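# Cap the marker and leave it on the desk

## Task

Push the cap fully home on the marker so it is seated, leave the capped marker resting on the desk, then open the gripper(s) and move the hands away. The robot must not tip over or finish leaning, and the result must hold without the robot supporting it at the end.

## Robot and tools

ROBOT. A two-wheeled base (drives straight or turns in place, never sideways) carries a lifting column with a tilting head and two 6-joint arms, left and right, each ending in a two-finger gripper. Shoulder height S = 0.90 m + column_m. Folded, the robot is 0.73 m long, 0.62 m wide and S + 0.43 m tall, and its front edge sits 0.40 m ahead of the column.

FRAMES. Base frame: origin on the floor under the column, midway between the drive wheels; x forward, y to the left, z up. left_hand and right_hand are reported in this frame as the point where the fingers meet (tips reach 8 mm further). The hand's z axis runs along the fingers and its y axis across the opening. The odometry frame is the base frame as it stood when the scene began; base_odometry heading is positive to the left, range -3.142 to 3.142.

execute_actions. Argument "actions": a list holding one action or none (empty returns state and images only). An action may contain:
- "base": exactly one relative move, {"translate_m": d} (metres, forward positive, -3 to 3) or {"rotate_rad": d} (radians, left/counter-clockwise positive, -3.2 to 3.2). Both are offsets from where the base last measured itself.
- "joints": a single flat map from joint name to an absolute target, shared by both arms. Names and ranges: column_m 0 to 0.8 m; head_tilt_rad -0.61 to 1.308 (positive looks down); left_joint1_rad..right_joint1_rad -2.879 to 2.879; joint2 0 to 3.141; joint3 0 to 3.019; joint4 -1.692 to 1.57; joint5 -1.57 to 1.57 (hand swings to the robot's right when positive); joint6 -2.094 to 2.094 (roll, clockwise seen from behind when positive); left_gripper_m / right_gripper_m 0 (closed) to 0.093 m fingertip gap. Omitted joints keep pursuing their previous targets.
- "speeds": optional caps for this action only, translate_m 0.05 to 0.8 m/s, rotate_rad 0.1 to 1 rad/s (defaults are the maxima). Base moves needing over 8.667 s are refused; no action runs beyond 15 s. Speeds do not slow the arms.
"cameras": names among cam_head_left, cam_head_right, cam_left_wrist, cam_right_wrist, nav_camera, or "all"; omitted/null means all, [] means none. Unknown keys or out-of-range numbers reject the whole call with no motion.

wait(seconds 0 to 10): issues nothing new, returns state and images. zoom_image(camera, region [x0, y0, x1, y1] in pixels of the 672x504 image, origin top-left, at most 504x504): sharper crop of that camera's latest full image. read_manual(section "licences"): URDF licence text only. finished_scene(scene): closes the current scene irreversibly and reports success; call it only once the cap is seated, the marker lies on the desk and the hands are clear.

ARM GEOMETRY. With joint1 at -1.57 (left) or 1.57 (right) and joints 5 and 6 at 0, the arm swings in a vertical plane facing forward, 0.23 m to that side of the column. Let a = j2 - 0.35, b = 1.05 + j2 - j3, c = b - j4 (c = 1.57 means fingers straight down). Hand point: ahead = 0.12 + 0.39 sin a + 0.38 cos b + 0.25 cos c; up = S + 0.39 cos a - 0.38 sin b - 0.25 sin c. Example: j2, j3, j4 = 0.93, 0.78, 0.14 gives 0.60 m ahead, 0.25 m under S. Real hands sag lower and nearer the column by up to about 5 cm; trust the reported hand position (accurate to 1 to 3 cm). Reach is about 1 m from the shoulder. Below 0.4 m height the base housing blocks hands closer than 0.45 m ahead.

GRIPPER. Fingers are 7 cm long; the body behind is 10 cm wide, 7 cm thick, with a wrist camera sticking out 11 cm on one side. To grasp, command an opening smaller than the object; "off_target" is then expected. A reading 0.002 m or more above the target means something is held.

RESULTS. base_status and joint_status per motion: "done" (within tolerance; for the base, wheels turned fully even if slipping), "off_target" (resting short, may still push), "contact_stop" (column or base only; old target dropped), "time_out", "not_followed" with a "joint command not followed" and "cause:" line when the safety check withheld arm targets (back the named joints off at least 0.05 rad, or move the other arm). on_its_own lists what the call did not command; "held at" is a held target. motor_effort covers only left_wheel and right_wheel (percent, bracket = peak). turned_by_wheels vs turned_by_imu differing by over ~4% and 0.05 rad means a collision or slip. base_tilt is in degrees (forward/right positive). wheel_motors_off = 1 when the wheels have cut out from overload. MOTOR HOT warns from 85 °C; an OVER-TEMPERATURE FAULT at 100 °C drops that arm, with "limit_stop_at_motor_heat" in joint_status. If any result reports a stop, later motion calls in the same reply are skipped.

CAMERAS. Head cameras look forward, tilted down by about head_tilt_rad. Wrist cameras sit about 0.10 m behind the fingertips, aimed along the fingers but angled 0.62 rad toward the hand's +x; closed tips land mid-image, image right is the hand's -y. nav_camera is low on the base front, 0.23 m up.

CAUTIONS. Joint moves under about 0.03 rad (0.08 for joints 2 and 3) may not happen despite "done"; for gentle contact step about 0.05 rad per call from your previous target. A blocked arm keeps pushing and can overheat; relieve it by resending its reported positions as targets. The column halts with contact_stop when a hand touches down, then refuses to go lower until raised 0.2 m. The base stops only on wheel stall; reverse 0.05 m before retrying. Pushing with the base for ~3 s cuts the wheel motors for 2 s. Never let the arms strike or squeeze each other, and avoid dropping the marker or cap, slamming, or knocking things off the desk.

Each tool is called after "Emit:" by a JSON object that holds its "name" and its "arguments".

## Session

Emit:
{"name": "execute_actions", "arguments": {"actions": [{"joints":{"head_tilt_rad":0.5}}], "cameras": ["cam_head_left","cam_head_right","nav_camera"]}}

Scene clock: 0.77 s.
base_odometry: x=+0.000 y=+0.000 heading=+0.000 (m, m, rad; odometry frame)
turned_by_wheels: +0.000 (rad since the last result)
turned_by_imu: +0.000 (rad since the last result)
base_tilt: forward=+0.1 right=-0.5 (deg)
base_status: not commanded
joint_positions: column_m=+0.557 head_tilt_rad=+0.518 left_joint1_rad=-1.579 left_joint2_rad=+0.867 left_joint3_rad=+0.404 left_joint4_rad=-0.987 left_joint5_rad=-0.025 left_joint6_rad=-0.024 left_gripper_m=+0.095 right_joint1_rad=+1.563 right_joint2_rad=+0.861 right_joint3_rad=+0.414 right_joint4_rad=-0.967 right_joint5_rad=+0.035 right_joint6_rad=-0.060 right_gripper_m=+0.094
joint_status: all done
wheel_motors_off: 0
motor_effort: left_wheel=+3(3) right_wheel=+1(1) (%)
left_hand: x=+0.1421 y=+0.2273 z=+1.2641 quat_wxyz=(+0.447, +0.002, -0.895, -0.015) (m; base frame)
right_hand: x=+0.1517 y=-0.2330 z=+1.2586 quat_wxyz=(+0.431, +0.031, -0.902, +0.005) (m; base frame)
pictures: cam_head_left, cam_head_right, nav_camera
Images, in order (width x height): cam_head_left 672x504, cam_head_right 672x504, nav_camera 672x504.

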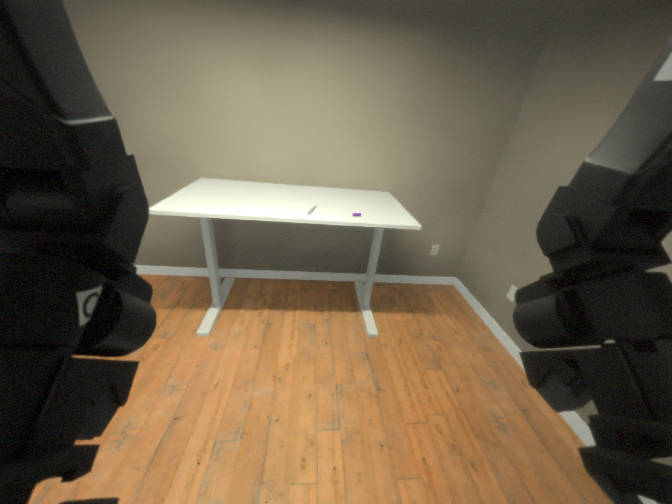

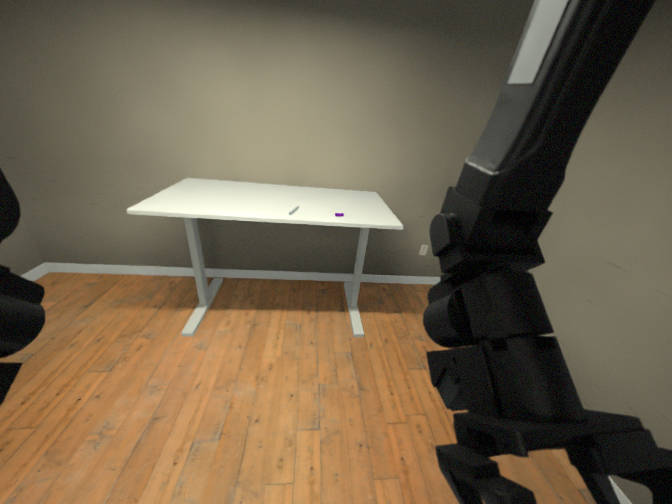

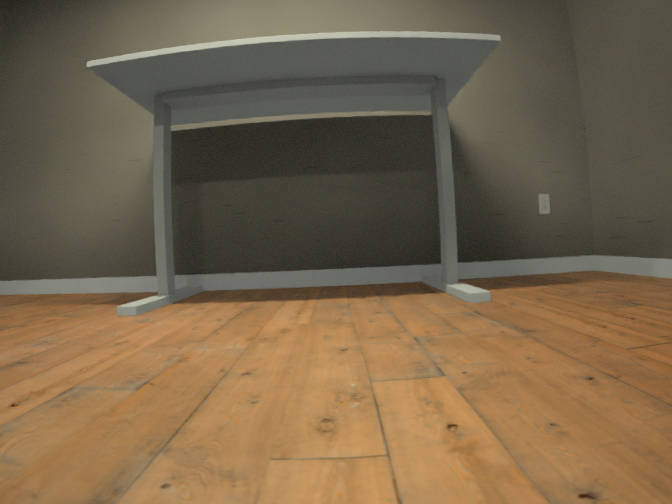

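Emit:
{"name": "execute_actions", "arguments": {"actions": [{"base":{"translate_m":1.05},"joints":{"head_tilt_rad":1.0,"left_joint2_rad":1.2,"left_joint3_rad":1.3,"left_joint4_rad":-0.62,"left_joint5_rad":0,"left_joint6_rad":0,"right_joint2_rad":1.2,"right_joint3_rad":1.3,"right_joint4_rad":-0.62,"right_joint5_rad":0,"right_joint6_rad":0}}], "cameras": ["cam_head_left","cam_left_wrist","cam_right_wrist"]}}

Scene clock: 4.43 s.
base_odometry: x=+1.050 y=+0.000 heading=+0.000 (m, m, rad; odometry frame)
turned_by_wheels: +0.000 (rad since the last result)
turned_by_imu: +0.000 (rad since the last result)
base_tilt: forward=+0.0 right=-0.4 (deg)
base_status: done
joint_positions: column_m=+0.557 head_tilt_rad=+1.000 left_joint1_rad=-1.579 left_joint2_rad=+1.195 left_joint3_rad=+1.288 left_joint4_rad=-0.629 left_joint5_rad=-0.003 left_joint6_rad=-0.008 left_gripper_m=+0.095 right_joint1_rad=+1.563 right_joint2_rad=+1.204 right_joint3_rad=+1.281 right_joint4_rad=-0.623 right_joint5_rad=+0.003 right_joint6_rad=-0.013 right_gripper_m=+0.094
joint_status: all done
wheel_motors_off: 0
motor_effort: left_wheel=+0(46) right_wheel=+1(33) (%)
left_hand: x=+0.6305 y=+0.2209 z=+1.1560 quat_wxyz=(+0.006, +0.002, -1.000, +0.002) (m; base frame)
right_hand: x=+0.6253 y=-0.2301 z=+1.1497 quat_wxyz=(+0.011, +0.005, -1.000, +0.005) (m; base frame)
pictures: cam_head_left, cam_left_wrist, cam_right_wrist
Images, in order (width x height): cam_head_left 672x504, cam_left_wrist 672x504, cam_right_wrist 672x504.

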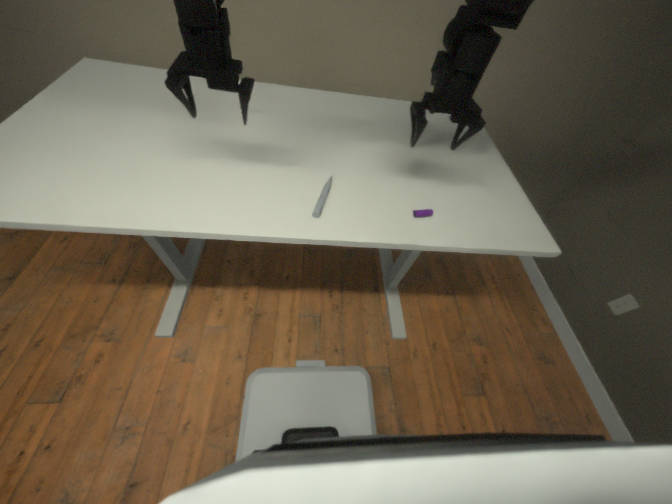

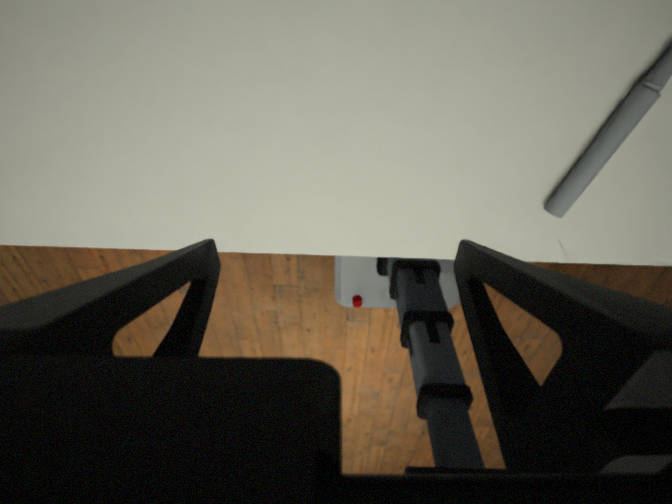

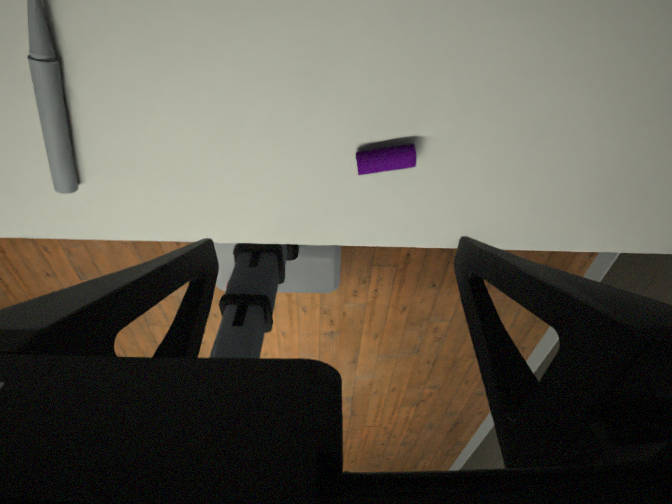

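Emit:
{"name": "zoom_image", "arguments": {"camera": "cam_right_wrist", "region": [330,120,450,200]}}

Emit:
{"name": "zoom_image", "arguments": {"camera": "cam_head_left", "region": [390,190,460,235]}}

Region (330, 120, 450, 200) of cam_right_wrist's 672x504 image, scaled by 4.200, with more detail than that image has.

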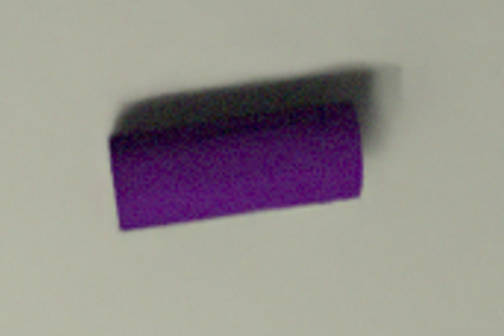

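Region (390, 190, 460, 235) of cam_head_left's 672x504 image, scaled by 7.200, with more detail than that image has; it fills the top 324 rows of this view, and the rest is white.

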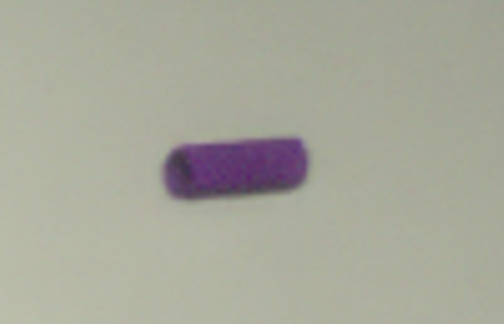

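Emit:
{"name": "execute_actions", "arguments": {"actions": [{"joints":{"column_m":0.42,"left_joint1_rad":-2.11,"left_joint2_rad":1.27,"left_joint3_rad":1.44,"left_joint4_rad":-0.74,"left_joint5_rad":-0.46,"left_joint6_rad":0.05,"right_joint1_rad":1.42,"right_joint2_rad":1.12,"right_joint3_rad":1.19,"right_joint4_rad":-0.59,"right_joint5_rad":-0.12,"right_joint6_rad":-1.79}}], "cameras": ["cam_head_left","cam_left_wrist","cam_right_wrist"]}}

Scene clock: 7.33 s.
base_odometry: x=+1.050 y=+0.000 heading=+0.000 (m, m, rad; odometry frame)
turned_by_wheels: +0.000 (rad since the last result)
turned_by_imu: -0.001 (rad since the last result)
base_tilt: forward=+0.1 right=-0.5 (deg)
base_status: not commanded
joint_positions: column_m=+0.420 head_tilt_rad=+1.000 left_joint1_rad=-2.116 left_joint2_rad=+1.270 left_joint3_rad=+1.415 left_joint4_rad=-0.725 left_joint5_rad=-0.456 left_joint6_rad=+0.040 left_gripper_m=+0.095 right_joint1_rad=+1.410 right_joint2_rad=+1.124 right_joint3_rad=+1.191 right_joint4_rad=-0.593 right_joint5_rad=-0.117 right_joint6_rad=-1.775 right_gripper_m=+0.094
joint_status: all done
wheel_motors_off: 0
motor_effort: left_wheel=-2(3) right_wheel=+2(2) (%)
left_hand: x=+0.6350 y=+0.0073 z=+1.0611 quat_wxyz=(-0.006, -0.163, -0.987, +0.006) (m; base frame)
right_hand: x=+0.6044 y=-0.2876 z=+1.0375 quat_wxyz=(+0.008, +0.749, -0.662, +0.008) (m; base frame)
pictures: cam_head_left, cam_left_wrist, cam_right_wrist
Images, in order (width x height): cam_head_left 672x504, cam_left_wrist 672x504, cam_right_wrist 672x504.

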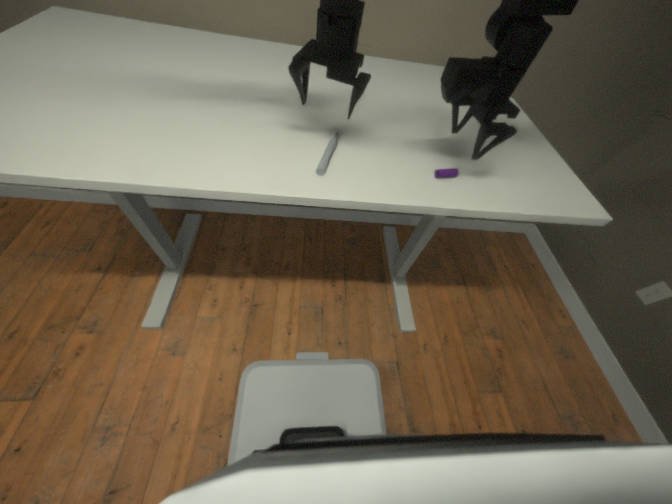

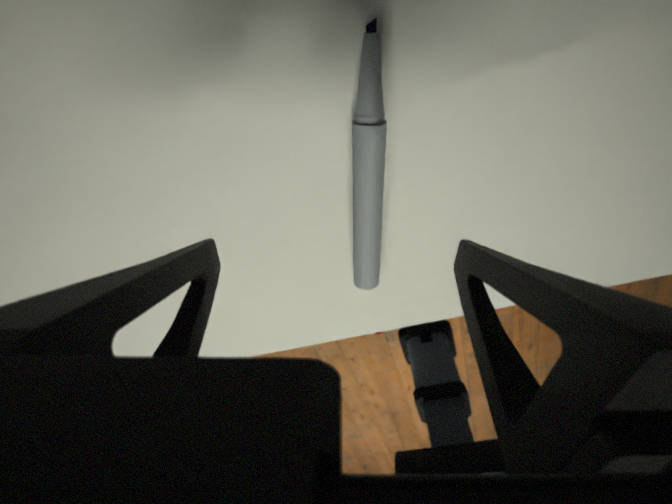

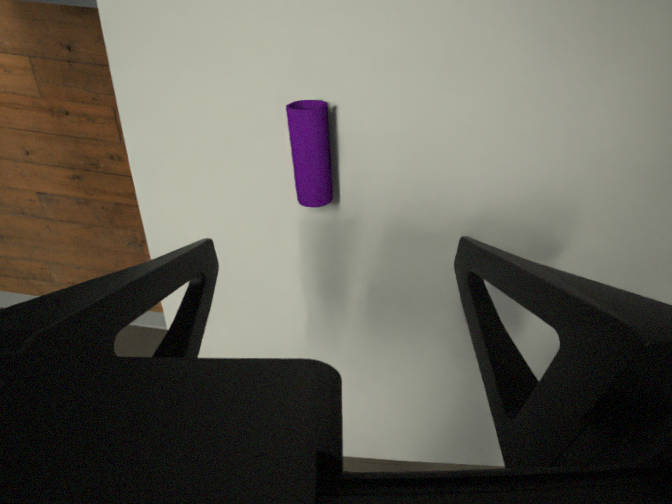

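Emit:
{"name": "execute_actions", "arguments": {"actions": [{"joints":{"left_joint2_rad":1.32,"left_joint4_rad":-0.7}}], "cameras": []}}

Emit:
{"name": "execute_actions", "arguments": {"actions": [{"joints":{"column_m":0.35}}], "cameras": ["cam_left_wrist","cam_right_wrist"]}}

Scene clock: 8.17 s.
base_odometry: x=+1.050 y=+0.000 heading=+0.000 (m, m, rad; odometry frame)
turned_by_wheels: +0.000 (rad since the last result)
turned_by_imu: +0.000 (rad since the last result)
base_tilt: forward=+0.1 right=-0.5 (deg)
base_status: not commanded
joint_positions: column_m=+0.420 head_tilt_rad=+1.000 left_joint1_rad=-2.116 left_joint2_rad=+1.317 left_joint3_rad=+1.418 left_joint4_rad=-0.711 left_joint5_rad=-0.457 left_joint6_rad=+0.040 left_gripper_m=+0.095 right_joint1_rad=+1.410 right_joint2_rad=+1.124 right_joint3_rad=+1.191 right_joint4_rad=-0.593 right_joint5_rad=-0.117 right_joint6_rad=-1.775 right_gripper_m=+0.094
joint_status: all done
wheel_motors_off: 0
motor_effort: left_wheel=-1(1) right_wheel=+2(2) (%)
left_hand: x=+0.6239 y=-0.0010 z=+1.0388 quat_wxyz=(+0.008, -0.170, -0.985, +0.004) (m; base frame)
right_hand: x=+0.6044 y=-0.2876 z=+1.0375 quat_wxyz=(+0.008, +0.749, -0.662, +0.008) (m; base frame)
pictures: none
No camera images: the call's "cameras" was empty. Leave "cameras" out to get every camera's image.

Scene clock: 9.67 s.
base_odometry: x=+1.050 y=+0.000 heading=+0.000 (m, m, rad; odometry frame)
turned_by_wheels: +0.000 (rad since the last result)
turned_by_imu: +0.000 (rad since the last result)
base_tilt: forward=+0.1 right=-0.5 (deg)
base_status: not commanded
joint_positions: column_m=+0.350 head_tilt_rad=+1.000 left_joint1_rad=-2.116 left_joint2_rad=+1.317 left_joint3_rad=+1.418 left_joint4_rad=-0.711 left_joint5_rad=-0.457 left_joint6_rad=+0.040 left_gripper_m=+0.095 right_joint1_rad=+1.410 right_joint2_rad=+1.124 right_joint3_rad=+1.191 right_joint4_rad=-0.593 right_joint5_rad=-0.117 right_joint6_rad=-1.775 right_gripper_m=+0.094
joint_status: all done
wheel_motors_off: 0
motor_effort: left_wheel=-1(1) right_wheel=+2(2) (%)
left_hand: x=+0.6239 y=-0.0010 z=+0.9688 quat_wxyz=(+0.008, -0.170, -0.985, +0.004) (m; base frame)
right_hand: x=+0.6044 y=-0.2876 z=+0.9675 quat_wxyz=(+0.008, +0.749, -0.662, +0.008) (m; base frame)
pictures: cam_left_wrist, cam_right_wrist
Images, in order (width x height): cam_left_wrist 672x504, cam_right_wrist 672x504.

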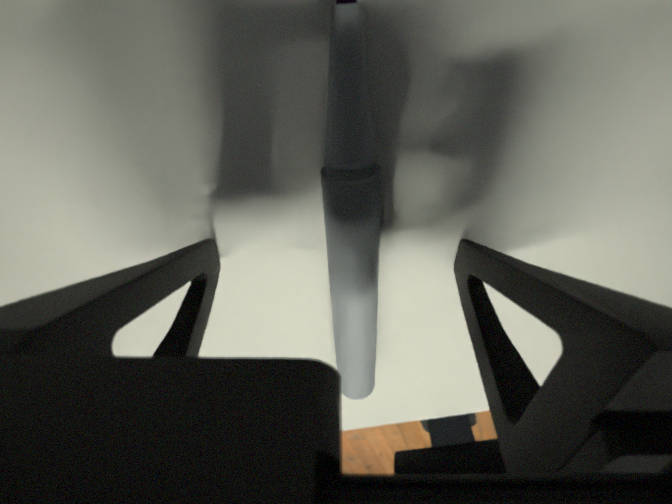

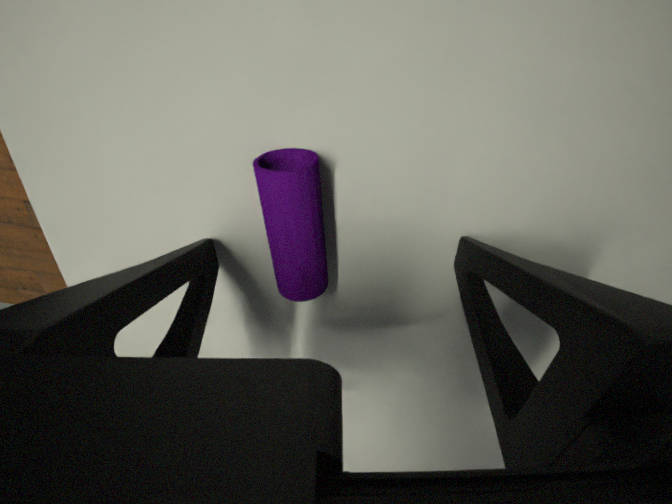

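Both at table level. Grip, lift, rotate marker.

Emit:
{"name": "execute_actions", "arguments": {"actions": [{"joints":{"left_gripper_m":0.005,"right_gripper_m":0.005}}], "cameras": []}}

Emit:
{"name": "execute_actions", "arguments": {"actions": [{"joints":{"column_m":0.365,"left_joint1_rad":-1.9,"left_joint5_rad":-0.28,"left_joint6_rad":1.42,"left_joint3_rad":1.47,"left_joint4_rad":-0.75}}], "cameras": ["cam_head_left","cam_left_wrist","cam_right_wrist"]}}

Scene clock: 10.47 s.
base_odometry: x=+1.050 y=+0.000 heading=+0.000 (m, m, rad; odometry frame)
turned_by_wheels: +0.000 (rad since the last result)
turned_by_imu: +0.000 (rad since the last result)
base_tilt: forward=+0.0 right=-0.4 (deg)
base_status: not commanded
joint_positions: column_m=+0.350 head_tilt_rad=+1.000 left_joint1_rad=-2.116 left_joint2_rad=+1.317 left_joint3_rad=+1.418 left_joint4_rad=-0.711 left_joint5_rad=-0.458 left_joint6_rad=+0.040 left_gripper_m=+0.018 right_joint1_rad=+1.410 right_joint2_rad=+1.124 right_joint3_rad=+1.191 right_joint4_rad=-0.593 right_joint5_rad=-0.117 right_joint6_rad=-1.775 right_gripper_m=+0.018
joint_status: left_gripper_m off_target (ended at +0.018, target +0.005); right_gripper_m off_target (ended at +0.018, target +0.005)
wheel_motors_off: 0
motor_effort: left_wheel=-1(2) right_wheel=+2(2) (%)
left_hand: x=+0.6240 y=-0.0009 z=+0.9688 quat_wxyz=(+0.008, -0.170, -0.985, +0.003) (m; base frame)
right_hand: x=+0.6044 y=-0.2876 z=+0.9675 quat_wxyz=(+0.008, +0.749, -0.662, +0.008) (m; base frame)
pictures: none
No camera images: the call's "cameras" was empty. Leave "cameras" out to get every camera's image.

Scene clock: 12.10 s.
base_odometry: x=+1.050 y=+0.000 heading=+0.000 (m, m, rad; odometry frame)
turned_by_wheels: +0.000 (rad since the last result)
turned_by_imu: +0.000 (rad since the last result)
base_tilt: forward=+0.1 right=-0.4 (deg)
base_status: not commanded
joint_positions: column_m=+0.365 head_tilt_rad=+1.000 left_joint1_rad=-1.900 left_joint2_rad=+1.301 left_joint3_rad=+1.460 left_joint4_rad=-0.738 left_joint5_rad=-0.282 left_joint6_rad=+1.408 left_gripper_m=+0.018 right_joint1_rad=+1.410 right_joint2_rad=+1.124 right_joint3_rad=+1.191 right_joint4_rad=-0.593 right_joint5_rad=-0.117 right_joint6_rad=-1.775 right_gripper_m=+0.018
joint_status: all done
wheel_motors_off: 0
motor_effort: left_wheel=-2(2) right_wheel=+1(3) (%)
left_hand: x=+0.6579 y=+0.0876 z=+0.9672 quat_wxyz=(+0.012, -0.712, -0.702, +0.009) (m; base frame)
right_hand: x=+0.6044 y=-0.2876 z=+0.9824 quat_wxyz=(+0.008, +0.749, -0.662, +0.008) (m; base frame)
pictures: cam_head_left, cam_left_wrist, cam_right_wrist
Images, in order (width x height): cam_head_left 672x504, cam_left_wrist 672x504, cam_right_wrist 672x504.

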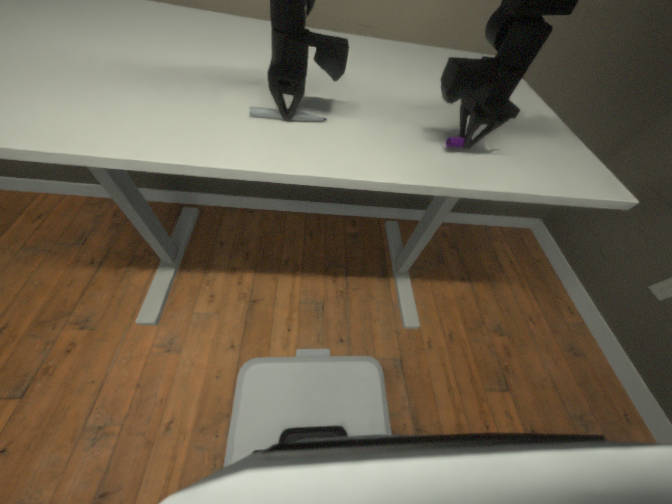

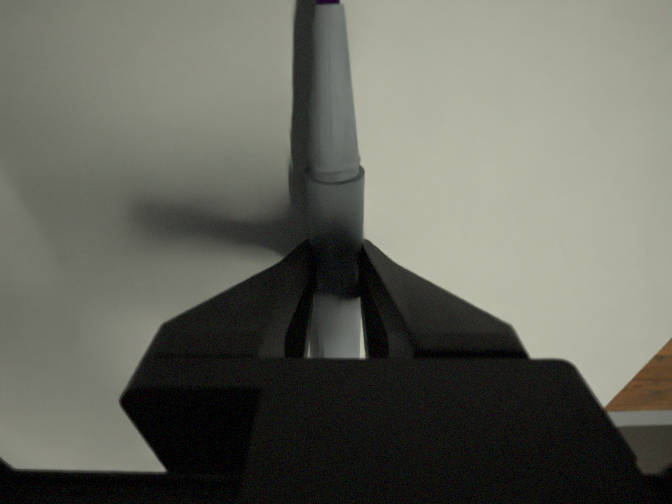

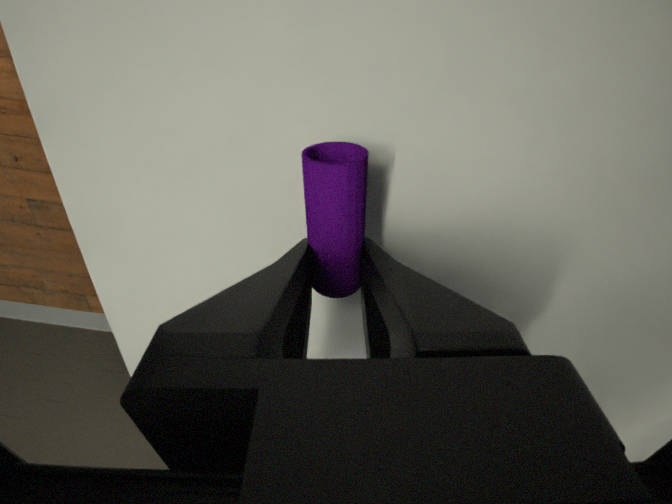

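Emit:
{"name": "execute_actions", "arguments": {"actions": [{"joints":{"left_gripper_m":0.06,"left_joint2_rad":1.2}}], "cameras": []}}

Emit:
{"name": "execute_actions", "arguments": {"actions": [{"joints":{"left_joint1_rad":-1.65,"left_joint5_rad":0.3,"left_joint6_rad":-1.635,"left_joint3_rad":1.44,"left_joint4_rad":-0.77}}], "cameras": ["cam_head_left","cam_left_wrist"]}}

Scene clock: 13.23 s.
base_odometry: x=+1.050 y=+0.000 heading=+0.000 (m, m, rad; odometry frame)
turned_by_wheels: +0.000 (rad since the last result)
turned_by_imu: +0.000 (rad since the last result)
base_tilt: forward=+0.0 right=-0.5 (deg)
base_status: not commanded
joint_positions: column_m=+0.365 head_tilt_rad=+1.000 left_joint1_rad=-1.900 left_joint2_rad=+1.187 left_joint3_rad=+1.455 left_joint4_rad=-0.738 left_joint5_rad=-0.282 left_joint6_rad=+1.408 left_gripper_m=+0.060 right_joint1_rad=+1.410 right_joint2_rad=+1.124 right_joint3_rad=+1.191 right_joint4_rad=-0.593 right_joint5_rad=-0.117 right_joint6_rad=-1.775 right_gripper_m=+0.018
joint_status: all done
wheel_motors_off: 0
motor_effort: left_wheel=-1(2) right_wheel=+1(1) (%)
left_hand: x=+0.6888 y=+0.1001 z=+1.0279 quat_wxyz=(-0.031, -0.701, -0.712, -0.021) (m; base frame)
right_hand: x=+0.6044 y=-0.2876 z=+0.9824 quat_wxyz=(+0.008, +0.749, -0.662, +0.008) (m; base frame)
pictures: none
No camera images: the call's "cameras" was empty. Leave "cameras" out to get every camera's image.

Scene clock: 15.53 s.
base_odometry: x=+1.050 y=+0.000 heading=+0.000 (m, m, rad; odometry frame)
turned_by_wheels: +0.000 (rad since the last result)
turned_by_imu: +0.000 (rad since the last result)
base_tilt: forward=+0.0 right=-0.4 (deg)
base_status: not commanded
joint_positions: column_m=+0.365 head_tilt_rad=+1.000 left_joint1_rad=-1.640 left_joint2_rad=+1.191 left_joint3_rad=+1.431 left_joint4_rad=-0.756 left_joint5_rad=+0.297 left_joint6_rad=-1.624 left_gripper_m=+0.060 right_joint1_rad=+1.410 right_joint2_rad=+1.124 right_joint3_rad=+1.191 right_joint4_rad=-0.593 right_joint5_rad=-0.117 right_joint6_rad=-1.775 right_gripper_m=+0.018
joint_status: all done
wheel_motors_off: 0
motor_effort: left_wheel=-1(2) right_wheel=+1(2) (%)
left_hand: x=+0.6752 y=+0.1384 z=+1.0122 quat_wxyz=(+0.128, +0.702, -0.690, +0.123) (m; base frame)
right_hand: x=+0.6044 y=-0.2876 z=+0.9824 quat_wxyz=(+0.008, +0.749, -0.662, +0.008) (m; base frame)
pictures: cam_head_left, cam_left_wrist
Images, in order (width x height): cam_head_left 672x504, cam_left_wrist 672x504.

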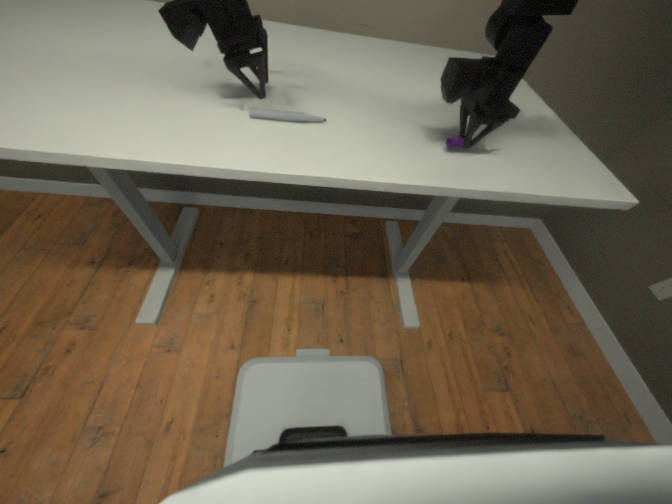

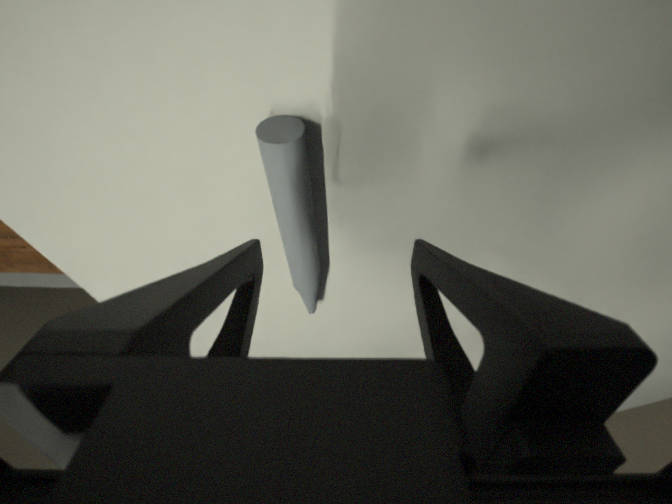

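Emit:
{"name": "execute_actions", "arguments": {"actions": [{"joints":{"left_joint2_rad":1.24,"left_joint4_rad":-0.80}}], "cameras": ["cam_left_wrist","cam_head_left"]}}

Scene clock: 16.57 s.
base_odometry: x=+1.050 y=+0.000 heading=+0.000 (m, m, rad; odometry frame)
turned_by_wheels: +0.000 (rad since the last result)
turned_by_imu: +0.000 (rad since the last result)
base_tilt: forward=+0.0 right=-0.5 (deg)
base_status: not commanded
joint_positions: column_m=+0.365 head_tilt_rad=+1.000 left_joint1_rad=-1.640 left_joint2_rad=+1.236 left_joint3_rad=+1.431 left_joint4_rad=-0.786 left_joint5_rad=+0.297 left_joint6_rad=-1.624 left_gripper_m=+0.060 right_joint1_rad=+1.410 right_joint2_rad=+1.124 right_joint3_rad=+1.191 right_joint4_rad=-0.593 right_joint5_rad=-0.117 right_joint6_rad=-1.775 right_gripper_m=+0.018
joint_status: all done
wheel_motors_off: 0
motor_effort: left_wheel=-2(3) right_wheel=+2(2) (%)
left_hand: x=+0.6560 y=+0.1377 z=+0.9882 quat_wxyz=(+0.153, +0.705, -0.686, +0.096) (m; base frame)
right_hand: x=+0.6044 y=-0.2876 z=+0.9824 quat_wxyz=(+0.008, +0.749, -0.662, +0.008) (m; base frame)
pictures: cam_head_left, cam_left_wrist
Images, in order (width x height): cam_head_left 672x504, cam_left_wrist 672x504.

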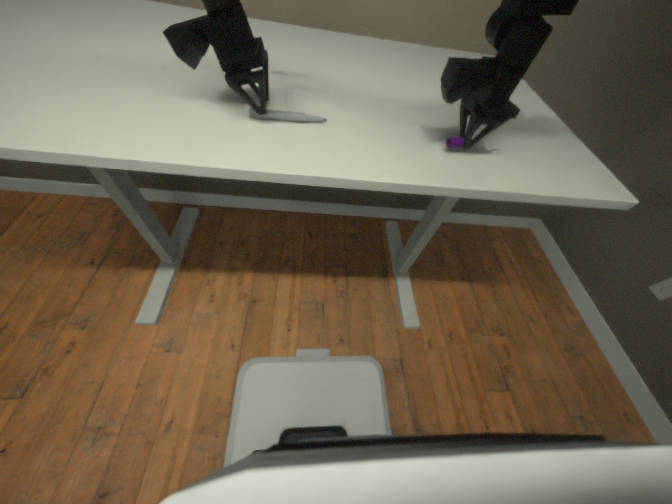

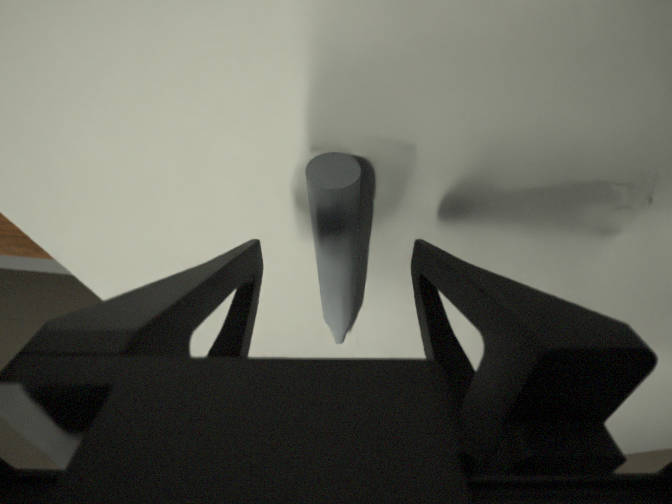

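Emit:
{"name": "execute_actions", "arguments": {"actions": [{"joints":{"left_joint1_rad":-1.70,"left_joint2_rad":1.29,"left_joint4_rad":-0.75}}], "cameras": ["cam_left_wrist","cam_head_left"]}}

Scene clock: 17.53 s.
base_odometry: x=+1.050 y=+0.000 heading=+0.000 (m, m, rad; odometry frame)
turned_by_wheels: +0.000 (rad since the last result)
turned_by_imu: +0.000 (rad since the last result)
base_tilt: forward=+0.2 right=-0.5 (deg)
base_status: not commanded
joint_positions: column_m=+0.365 head_tilt_rad=+1.000 left_joint1_rad=-1.695 left_joint2_rad=+1.277 left_joint3_rad=+1.432 left_joint4_rad=-0.761 left_joint5_rad=+0.302 left_joint6_rad=-1.624 left_gripper_m=+0.060 right_joint1_rad=+1.410 right_joint2_rad=+1.124 right_joint3_rad=+1.191 right_joint4_rad=-0.593 right_joint5_rad=-0.117 right_joint6_rad=-1.775 right_gripper_m=+0.018
joint_status: all done
wheel_motors_off: 0
motor_effort: left_wheel=-2(2) right_wheel=+2(2) (%)
left_hand: x=+0.6473 y=+0.1054 z=+0.9714 quat_wxyz=(+0.178, +0.691, -0.692, +0.106) (m; base frame)
right_hand: x=+0.6044 y=-0.2876 z=+0.9824 quat_wxyz=(+0.008, +0.749, -0.662, +0.008) (m; base frame)
pictures: cam_head_left, cam_left_wrist
Images, in order (width x height): cam_head_left 672x504, cam_left_wrist 672x504.

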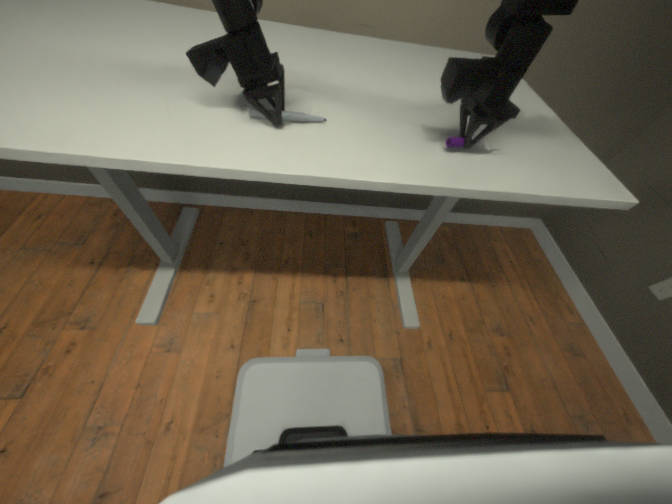

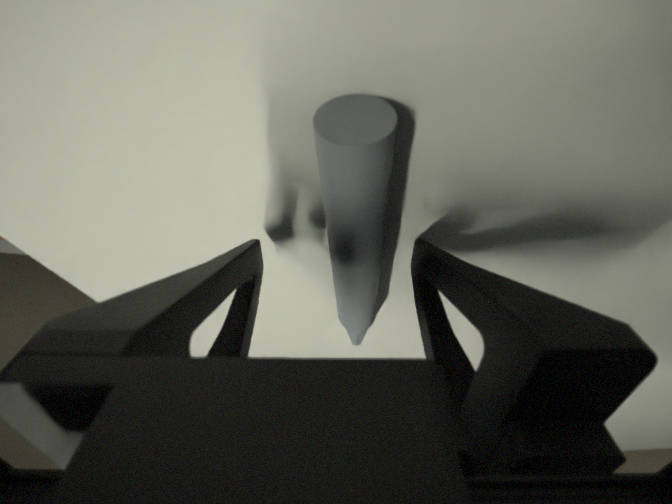

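Close left; start moving right.

Emit:
{"name": "execute_actions", "arguments": {"actions": [{"joints":{"left_joint2_rad":1.31,"left_joint4_rad":-0.72}}], "cameras": []}}

Emit:
{"name": "execute_actions", "arguments": {"actions": [{"joints":{"left_gripper_m":0.005,"right_joint1_rad":1.68,"right_joint2_rad":1.16,"right_joint3_rad":1.40,"right_joint4_rad":-0.76,"right_joint5_rad":0.09,"right_joint6_rad":-1.6}}], "cameras": ["cam_left_wrist","cam_head_left","cam_right_wrist"]}}

Scene clock: 18.13 s.
base_odometry: x=+1.050 y=+0.000 heading=+0.000 (m, m, rad; odometry frame)
turned_by_wheels: +0.000 (rad since the last result)
turned_by_imu: +0.000 (rad since the last result)
base_tilt: forward=+0.2 right=-0.5 (deg)
base_status: not commanded
joint_positions: column_m=+0.365 head_tilt_rad=+1.000 left_joint1_rad=-1.695 left_joint2_rad=+1.278 left_joint3_rad=+1.432 left_joint4_rad=-0.737 left_joint5_rad=+0.302 left_joint6_rad=-1.624 left_gripper_m=+0.060 right_joint1_rad=+1.410 right_joint2_rad=+1.124 right_joint3_rad=+1.191 right_joint4_rad=-0.593 right_joint5_rad=-0.117 right_joint6_rad=-1.775 right_gripper_m=+0.018
joint_status: all done
wheel_motors_off: 0
motor_effort: left_wheel=-1(2) right_wheel=+1(2) (%)
left_hand: x=+0.6526 y=+0.1050 z=+0.9707 quat_wxyz=(+0.171, +0.691, -0.693, +0.115) (m; base frame)
right_hand: x=+0.6044 y=-0.2876 z=+0.9824 quat_wxyz=(+0.008, +0.749, -0.662, +0.008) (m; base frame)
pictures: none
No camera images: the call's "cameras" was empty. Leave "cameras" out to get every camera's image.

Scene clock: 19.27 s.
base_odometry: x=+1.050 y=+0.000 heading=+0.000 (m, m, rad; odometry frame)
turned_by_wheels: +0.000 (rad since the last result)
turned_by_imu: +0.000 (rad since the last result)
base_tilt: forward=+0.1 right=-0.4 (deg)
base_status: not commanded
joint_positions: column_m=+0.365 head_tilt_rad=+1.000 left_joint1_rad=-1.695 left_joint2_rad=+1.281 left_joint3_rad=+1.432 left_joint4_rad=-0.733 left_joint5_rad=+0.303 left_joint6_rad=-1.624 left_gripper_m=+0.018 right_joint1_rad=+1.690 right_joint2_rad=+1.159 right_joint3_rad=+1.384 right_joint4_rad=-0.753 right_joint5_rad=+0.087 right_joint6_rad=-1.614 right_gripper_m=+0.018
joint_status: left_gripper_m off_target (ended at +0.018, target +0.005); the others done
wheel_motors_off: 0
motor_effort: left_wheel=+0(0) right_wheel=+1(3) (%)
left_hand: x=+0.6527 y=+0.1047 z=+0.9690 quat_wxyz=(+0.170, +0.691, -0.693, +0.115) (m; base frame)
right_hand: x=+0.6613 y=-0.1789 z=+1.0080 quat_wxyz=(-0.005, +0.743, -0.670, -0.006) (m; base frame)
pictures: cam_head_left, cam_left_wrist, cam_right_wrist
Images, in order (width x height): cam_head_left 672x504, cam_left_wrist 672x504, cam_right_wrist 672x504.

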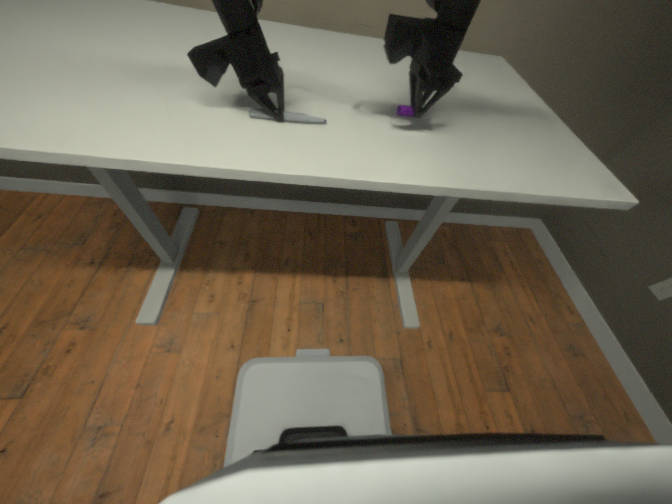

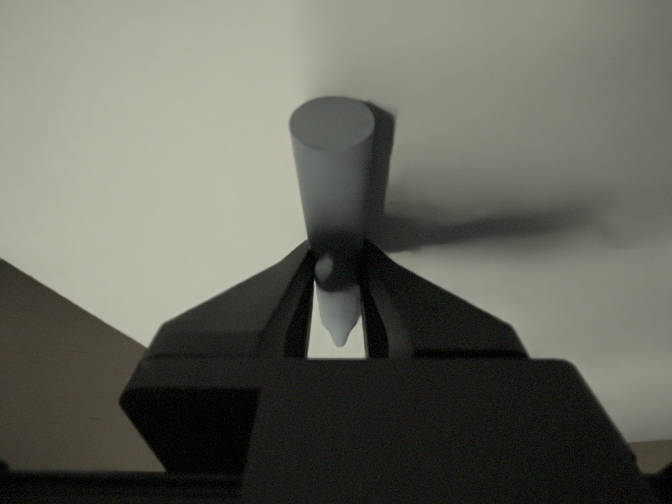

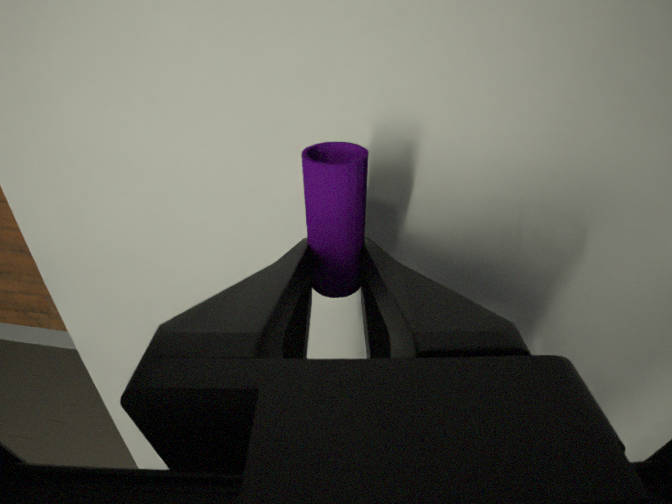

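Emit:
{"name": "execute_actions", "arguments": {"actions": [{"joints":{"right_joint1_rad":1.86,"right_joint2_rad":1.22,"right_joint3_rad":1.45,"right_joint4_rad":-0.78,"right_joint5_rad":0.25,"right_joint6_rad":-1.43}}], "cameras": ["cam_head_left","cam_right_wrist"]}}

Scene clock: 20.33 s.
base_odometry: x=+1.050 y=+0.000 heading=+0.000 (m, m, rad; odometry frame)
turned_by_wheels: +0.000 (rad since the last result)
turned_by_imu: +0.000 (rad since the last result)
base_tilt: forward=+0.2 right=-0.4 (deg)
base_status: not commanded
joint_positions: column_m=+0.365 head_tilt_rad=+1.000 left_joint1_rad=-1.695 left_joint2_rad=+1.281 left_joint3_rad=+1.432 left_joint4_rad=-0.733 left_joint5_rad=+0.303 left_joint6_rad=-1.624 left_gripper_m=+0.018 right_joint1_rad=+1.872 right_joint2_rad=+1.208 right_joint3_rad=+1.416 right_joint4_rad=-0.774 right_joint5_rad=+0.247 right_joint6_rad=-1.446 right_gripper_m=+0.018
joint_status: all done
wheel_motors_off: 0
motor_effort: left_wheel=+0(1) right_wheel=+1(3) (%)
left_hand: x=+0.6527 y=+0.1047 z=+0.9690 quat_wxyz=(+0.170, +0.691, -0.693, +0.115) (m; base frame)
right_hand: x=+0.6551 y=-0.1092 z=+1.0026 quat_wxyz=(+0.005, +0.719, -0.695, -0.012) (m; base frame)
pictures: cam_head_left, cam_right_wrist
Images, in order (width x height): cam_head_left 672x504, cam_right_wrist 672x504.

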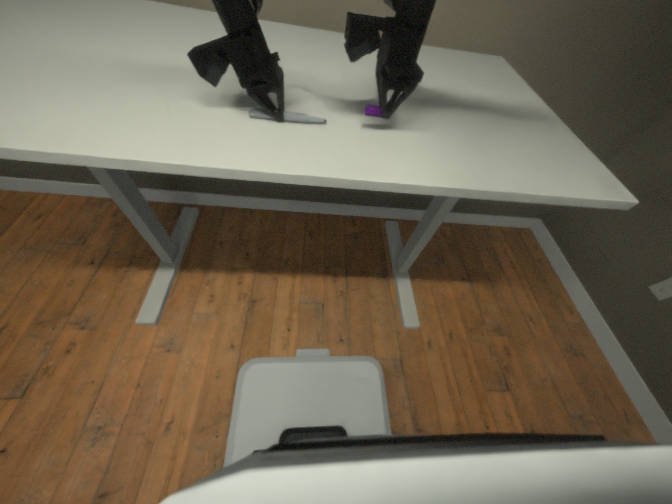

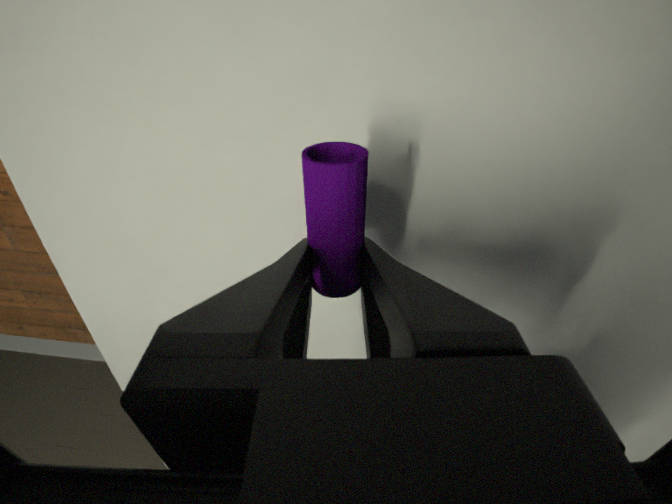

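Emit:
{"name": "execute_actions", "arguments": {"actions": [{"joints":{"right_joint1_rad":1.92,"right_joint2_rad":1.28,"right_joint3_rad":1.45,"right_joint4_rad":-0.72,"right_joint5_rad":0.30,"right_joint6_rad":-1.36}}], "cameras": ["cam_head_left","cam_right_wrist"]}}

Scene clock: 21.20 s.
base_odometry: x=+1.050 y=+0.000 heading=+0.000 (m, m, rad; odometry frame)
turned_by_wheels: +0.000 (rad since the last result)
turned_by_imu: +0.000 (rad since the last result)
base_tilt: forward=+0.1 right=-0.5 (deg)
base_status: not commanded
joint_positions: column_m=+0.365 head_tilt_rad=+1.000 left_joint1_rad=-1.695 left_joint2_rad=+1.281 left_joint3_rad=+1.432 left_joint4_rad=-0.733 left_joint5_rad=+0.303 left_joint6_rad=-1.624 left_gripper_m=+0.018 right_joint1_rad=+1.913 right_joint2_rad=+1.274 right_joint3_rad=+1.419 right_joint4_rad=-0.725 right_joint5_rad=+0.298 right_joint6_rad=-1.376 right_gripper_m=+0.018
joint_status: all done
wheel_motors_off: 0
motor_effort: left_wheel=-1(0) right_wheel=+1(2) (%)
left_hand: x=+0.6527 y=+0.1047 z=+0.9690 quat_wxyz=(+0.170, +0.691, -0.693, +0.115) (m; base frame)
right_hand: x=+0.6480 y=-0.0873 z=+0.9733 quat_wxyz=(+0.013, +0.703, -0.711, -0.007) (m; base frame)
pictures: cam_head_left, cam_right_wrist
Images, in order (width x height): cam_head_left 672x504, cam_right_wrist 672x504.

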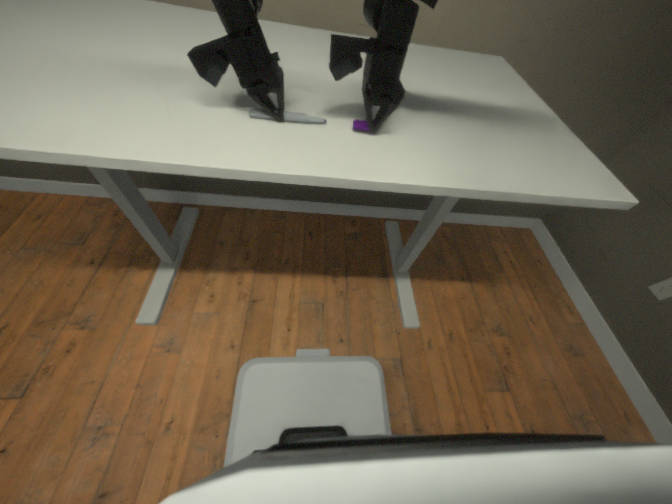

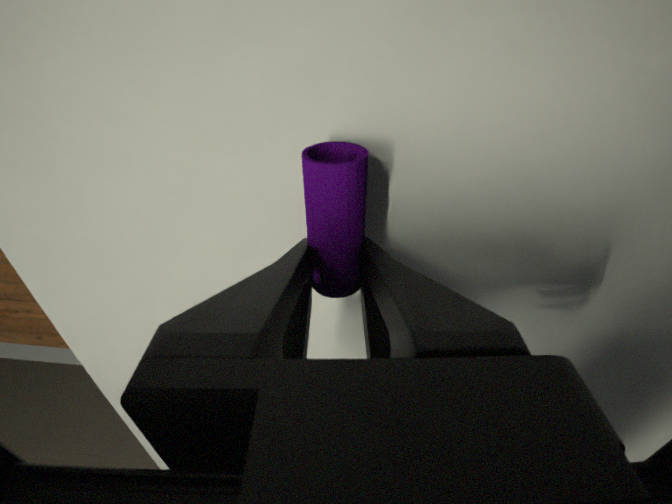

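Emit:
{"name": "execute_actions", "arguments": {"actions": [{"joints":{"right_joint1_rad":1.95,"right_joint4_rad":-0.69,"right_joint5_rad":0.30,"right_joint6_rad":-1.33}}], "cameras": ["cam_head_left","cam_right_wrist"]}}

Emit:
{"name": "zoom_image", "arguments": {"camera": "cam_head_left", "region": [230,70,410,160]}}

Scene clock: 21.93 s.
base_odometry: x=+1.050 y=+0.000 heading=+0.000 (m, m, rad; odometry frame)
turned_by_wheels: +0.000 (rad since the last result)
turned_by_imu: +0.000 (rad since the last result)
base_tilt: forward=+0.1 right=-0.5 (deg)
base_status: not commanded
joint_positions: column_m=+0.365 head_tilt_rad=+1.000 left_joint1_rad=-1.695 left_joint2_rad=+1.281 left_joint3_rad=+1.432 left_joint4_rad=-0.733 left_joint5_rad=+0.303 left_joint6_rad=-1.624 left_gripper_m=+0.018 right_joint1_rad=+1.940 right_joint2_rad=+1.274 right_joint3_rad=+1.419 right_joint4_rad=-0.697 right_joint5_rad=+0.298 right_joint6_rad=-1.346 right_gripper_m=+0.018
joint_status: all done
wheel_motors_off: 0
motor_effort: left_wheel=-1(2) right_wheel=+2(1) (%)
left_hand: x=+0.6527 y=+0.1047 z=+0.9690 quat_wxyz=(+0.170, +0.691, -0.693, +0.115) (m; base frame)
right_hand: x=+0.6524 y=-0.0715 z=+0.9766 quat_wxyz=(-0.006, +0.695, -0.719, -0.008) (m; base frame)
pictures: cam_head_left, cam_right_wrist
Images, in order (width x height): cam_head_left 672x504, cam_right_wrist 672x504.

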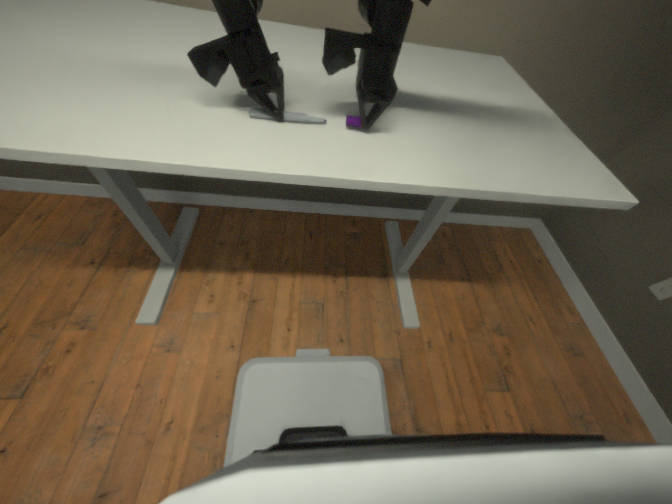

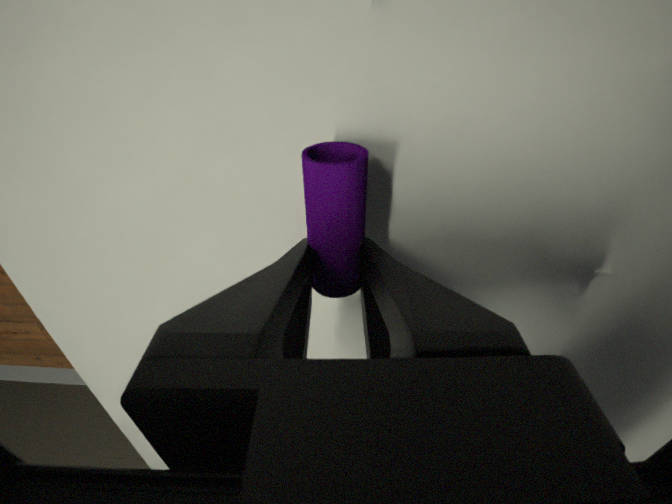

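Region (230, 70, 410, 160) of cam_head_left's 672x504 image, scaled by 2.800, with more detail than that image has.

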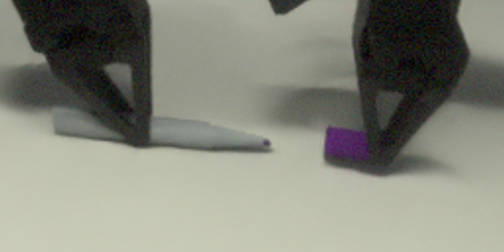

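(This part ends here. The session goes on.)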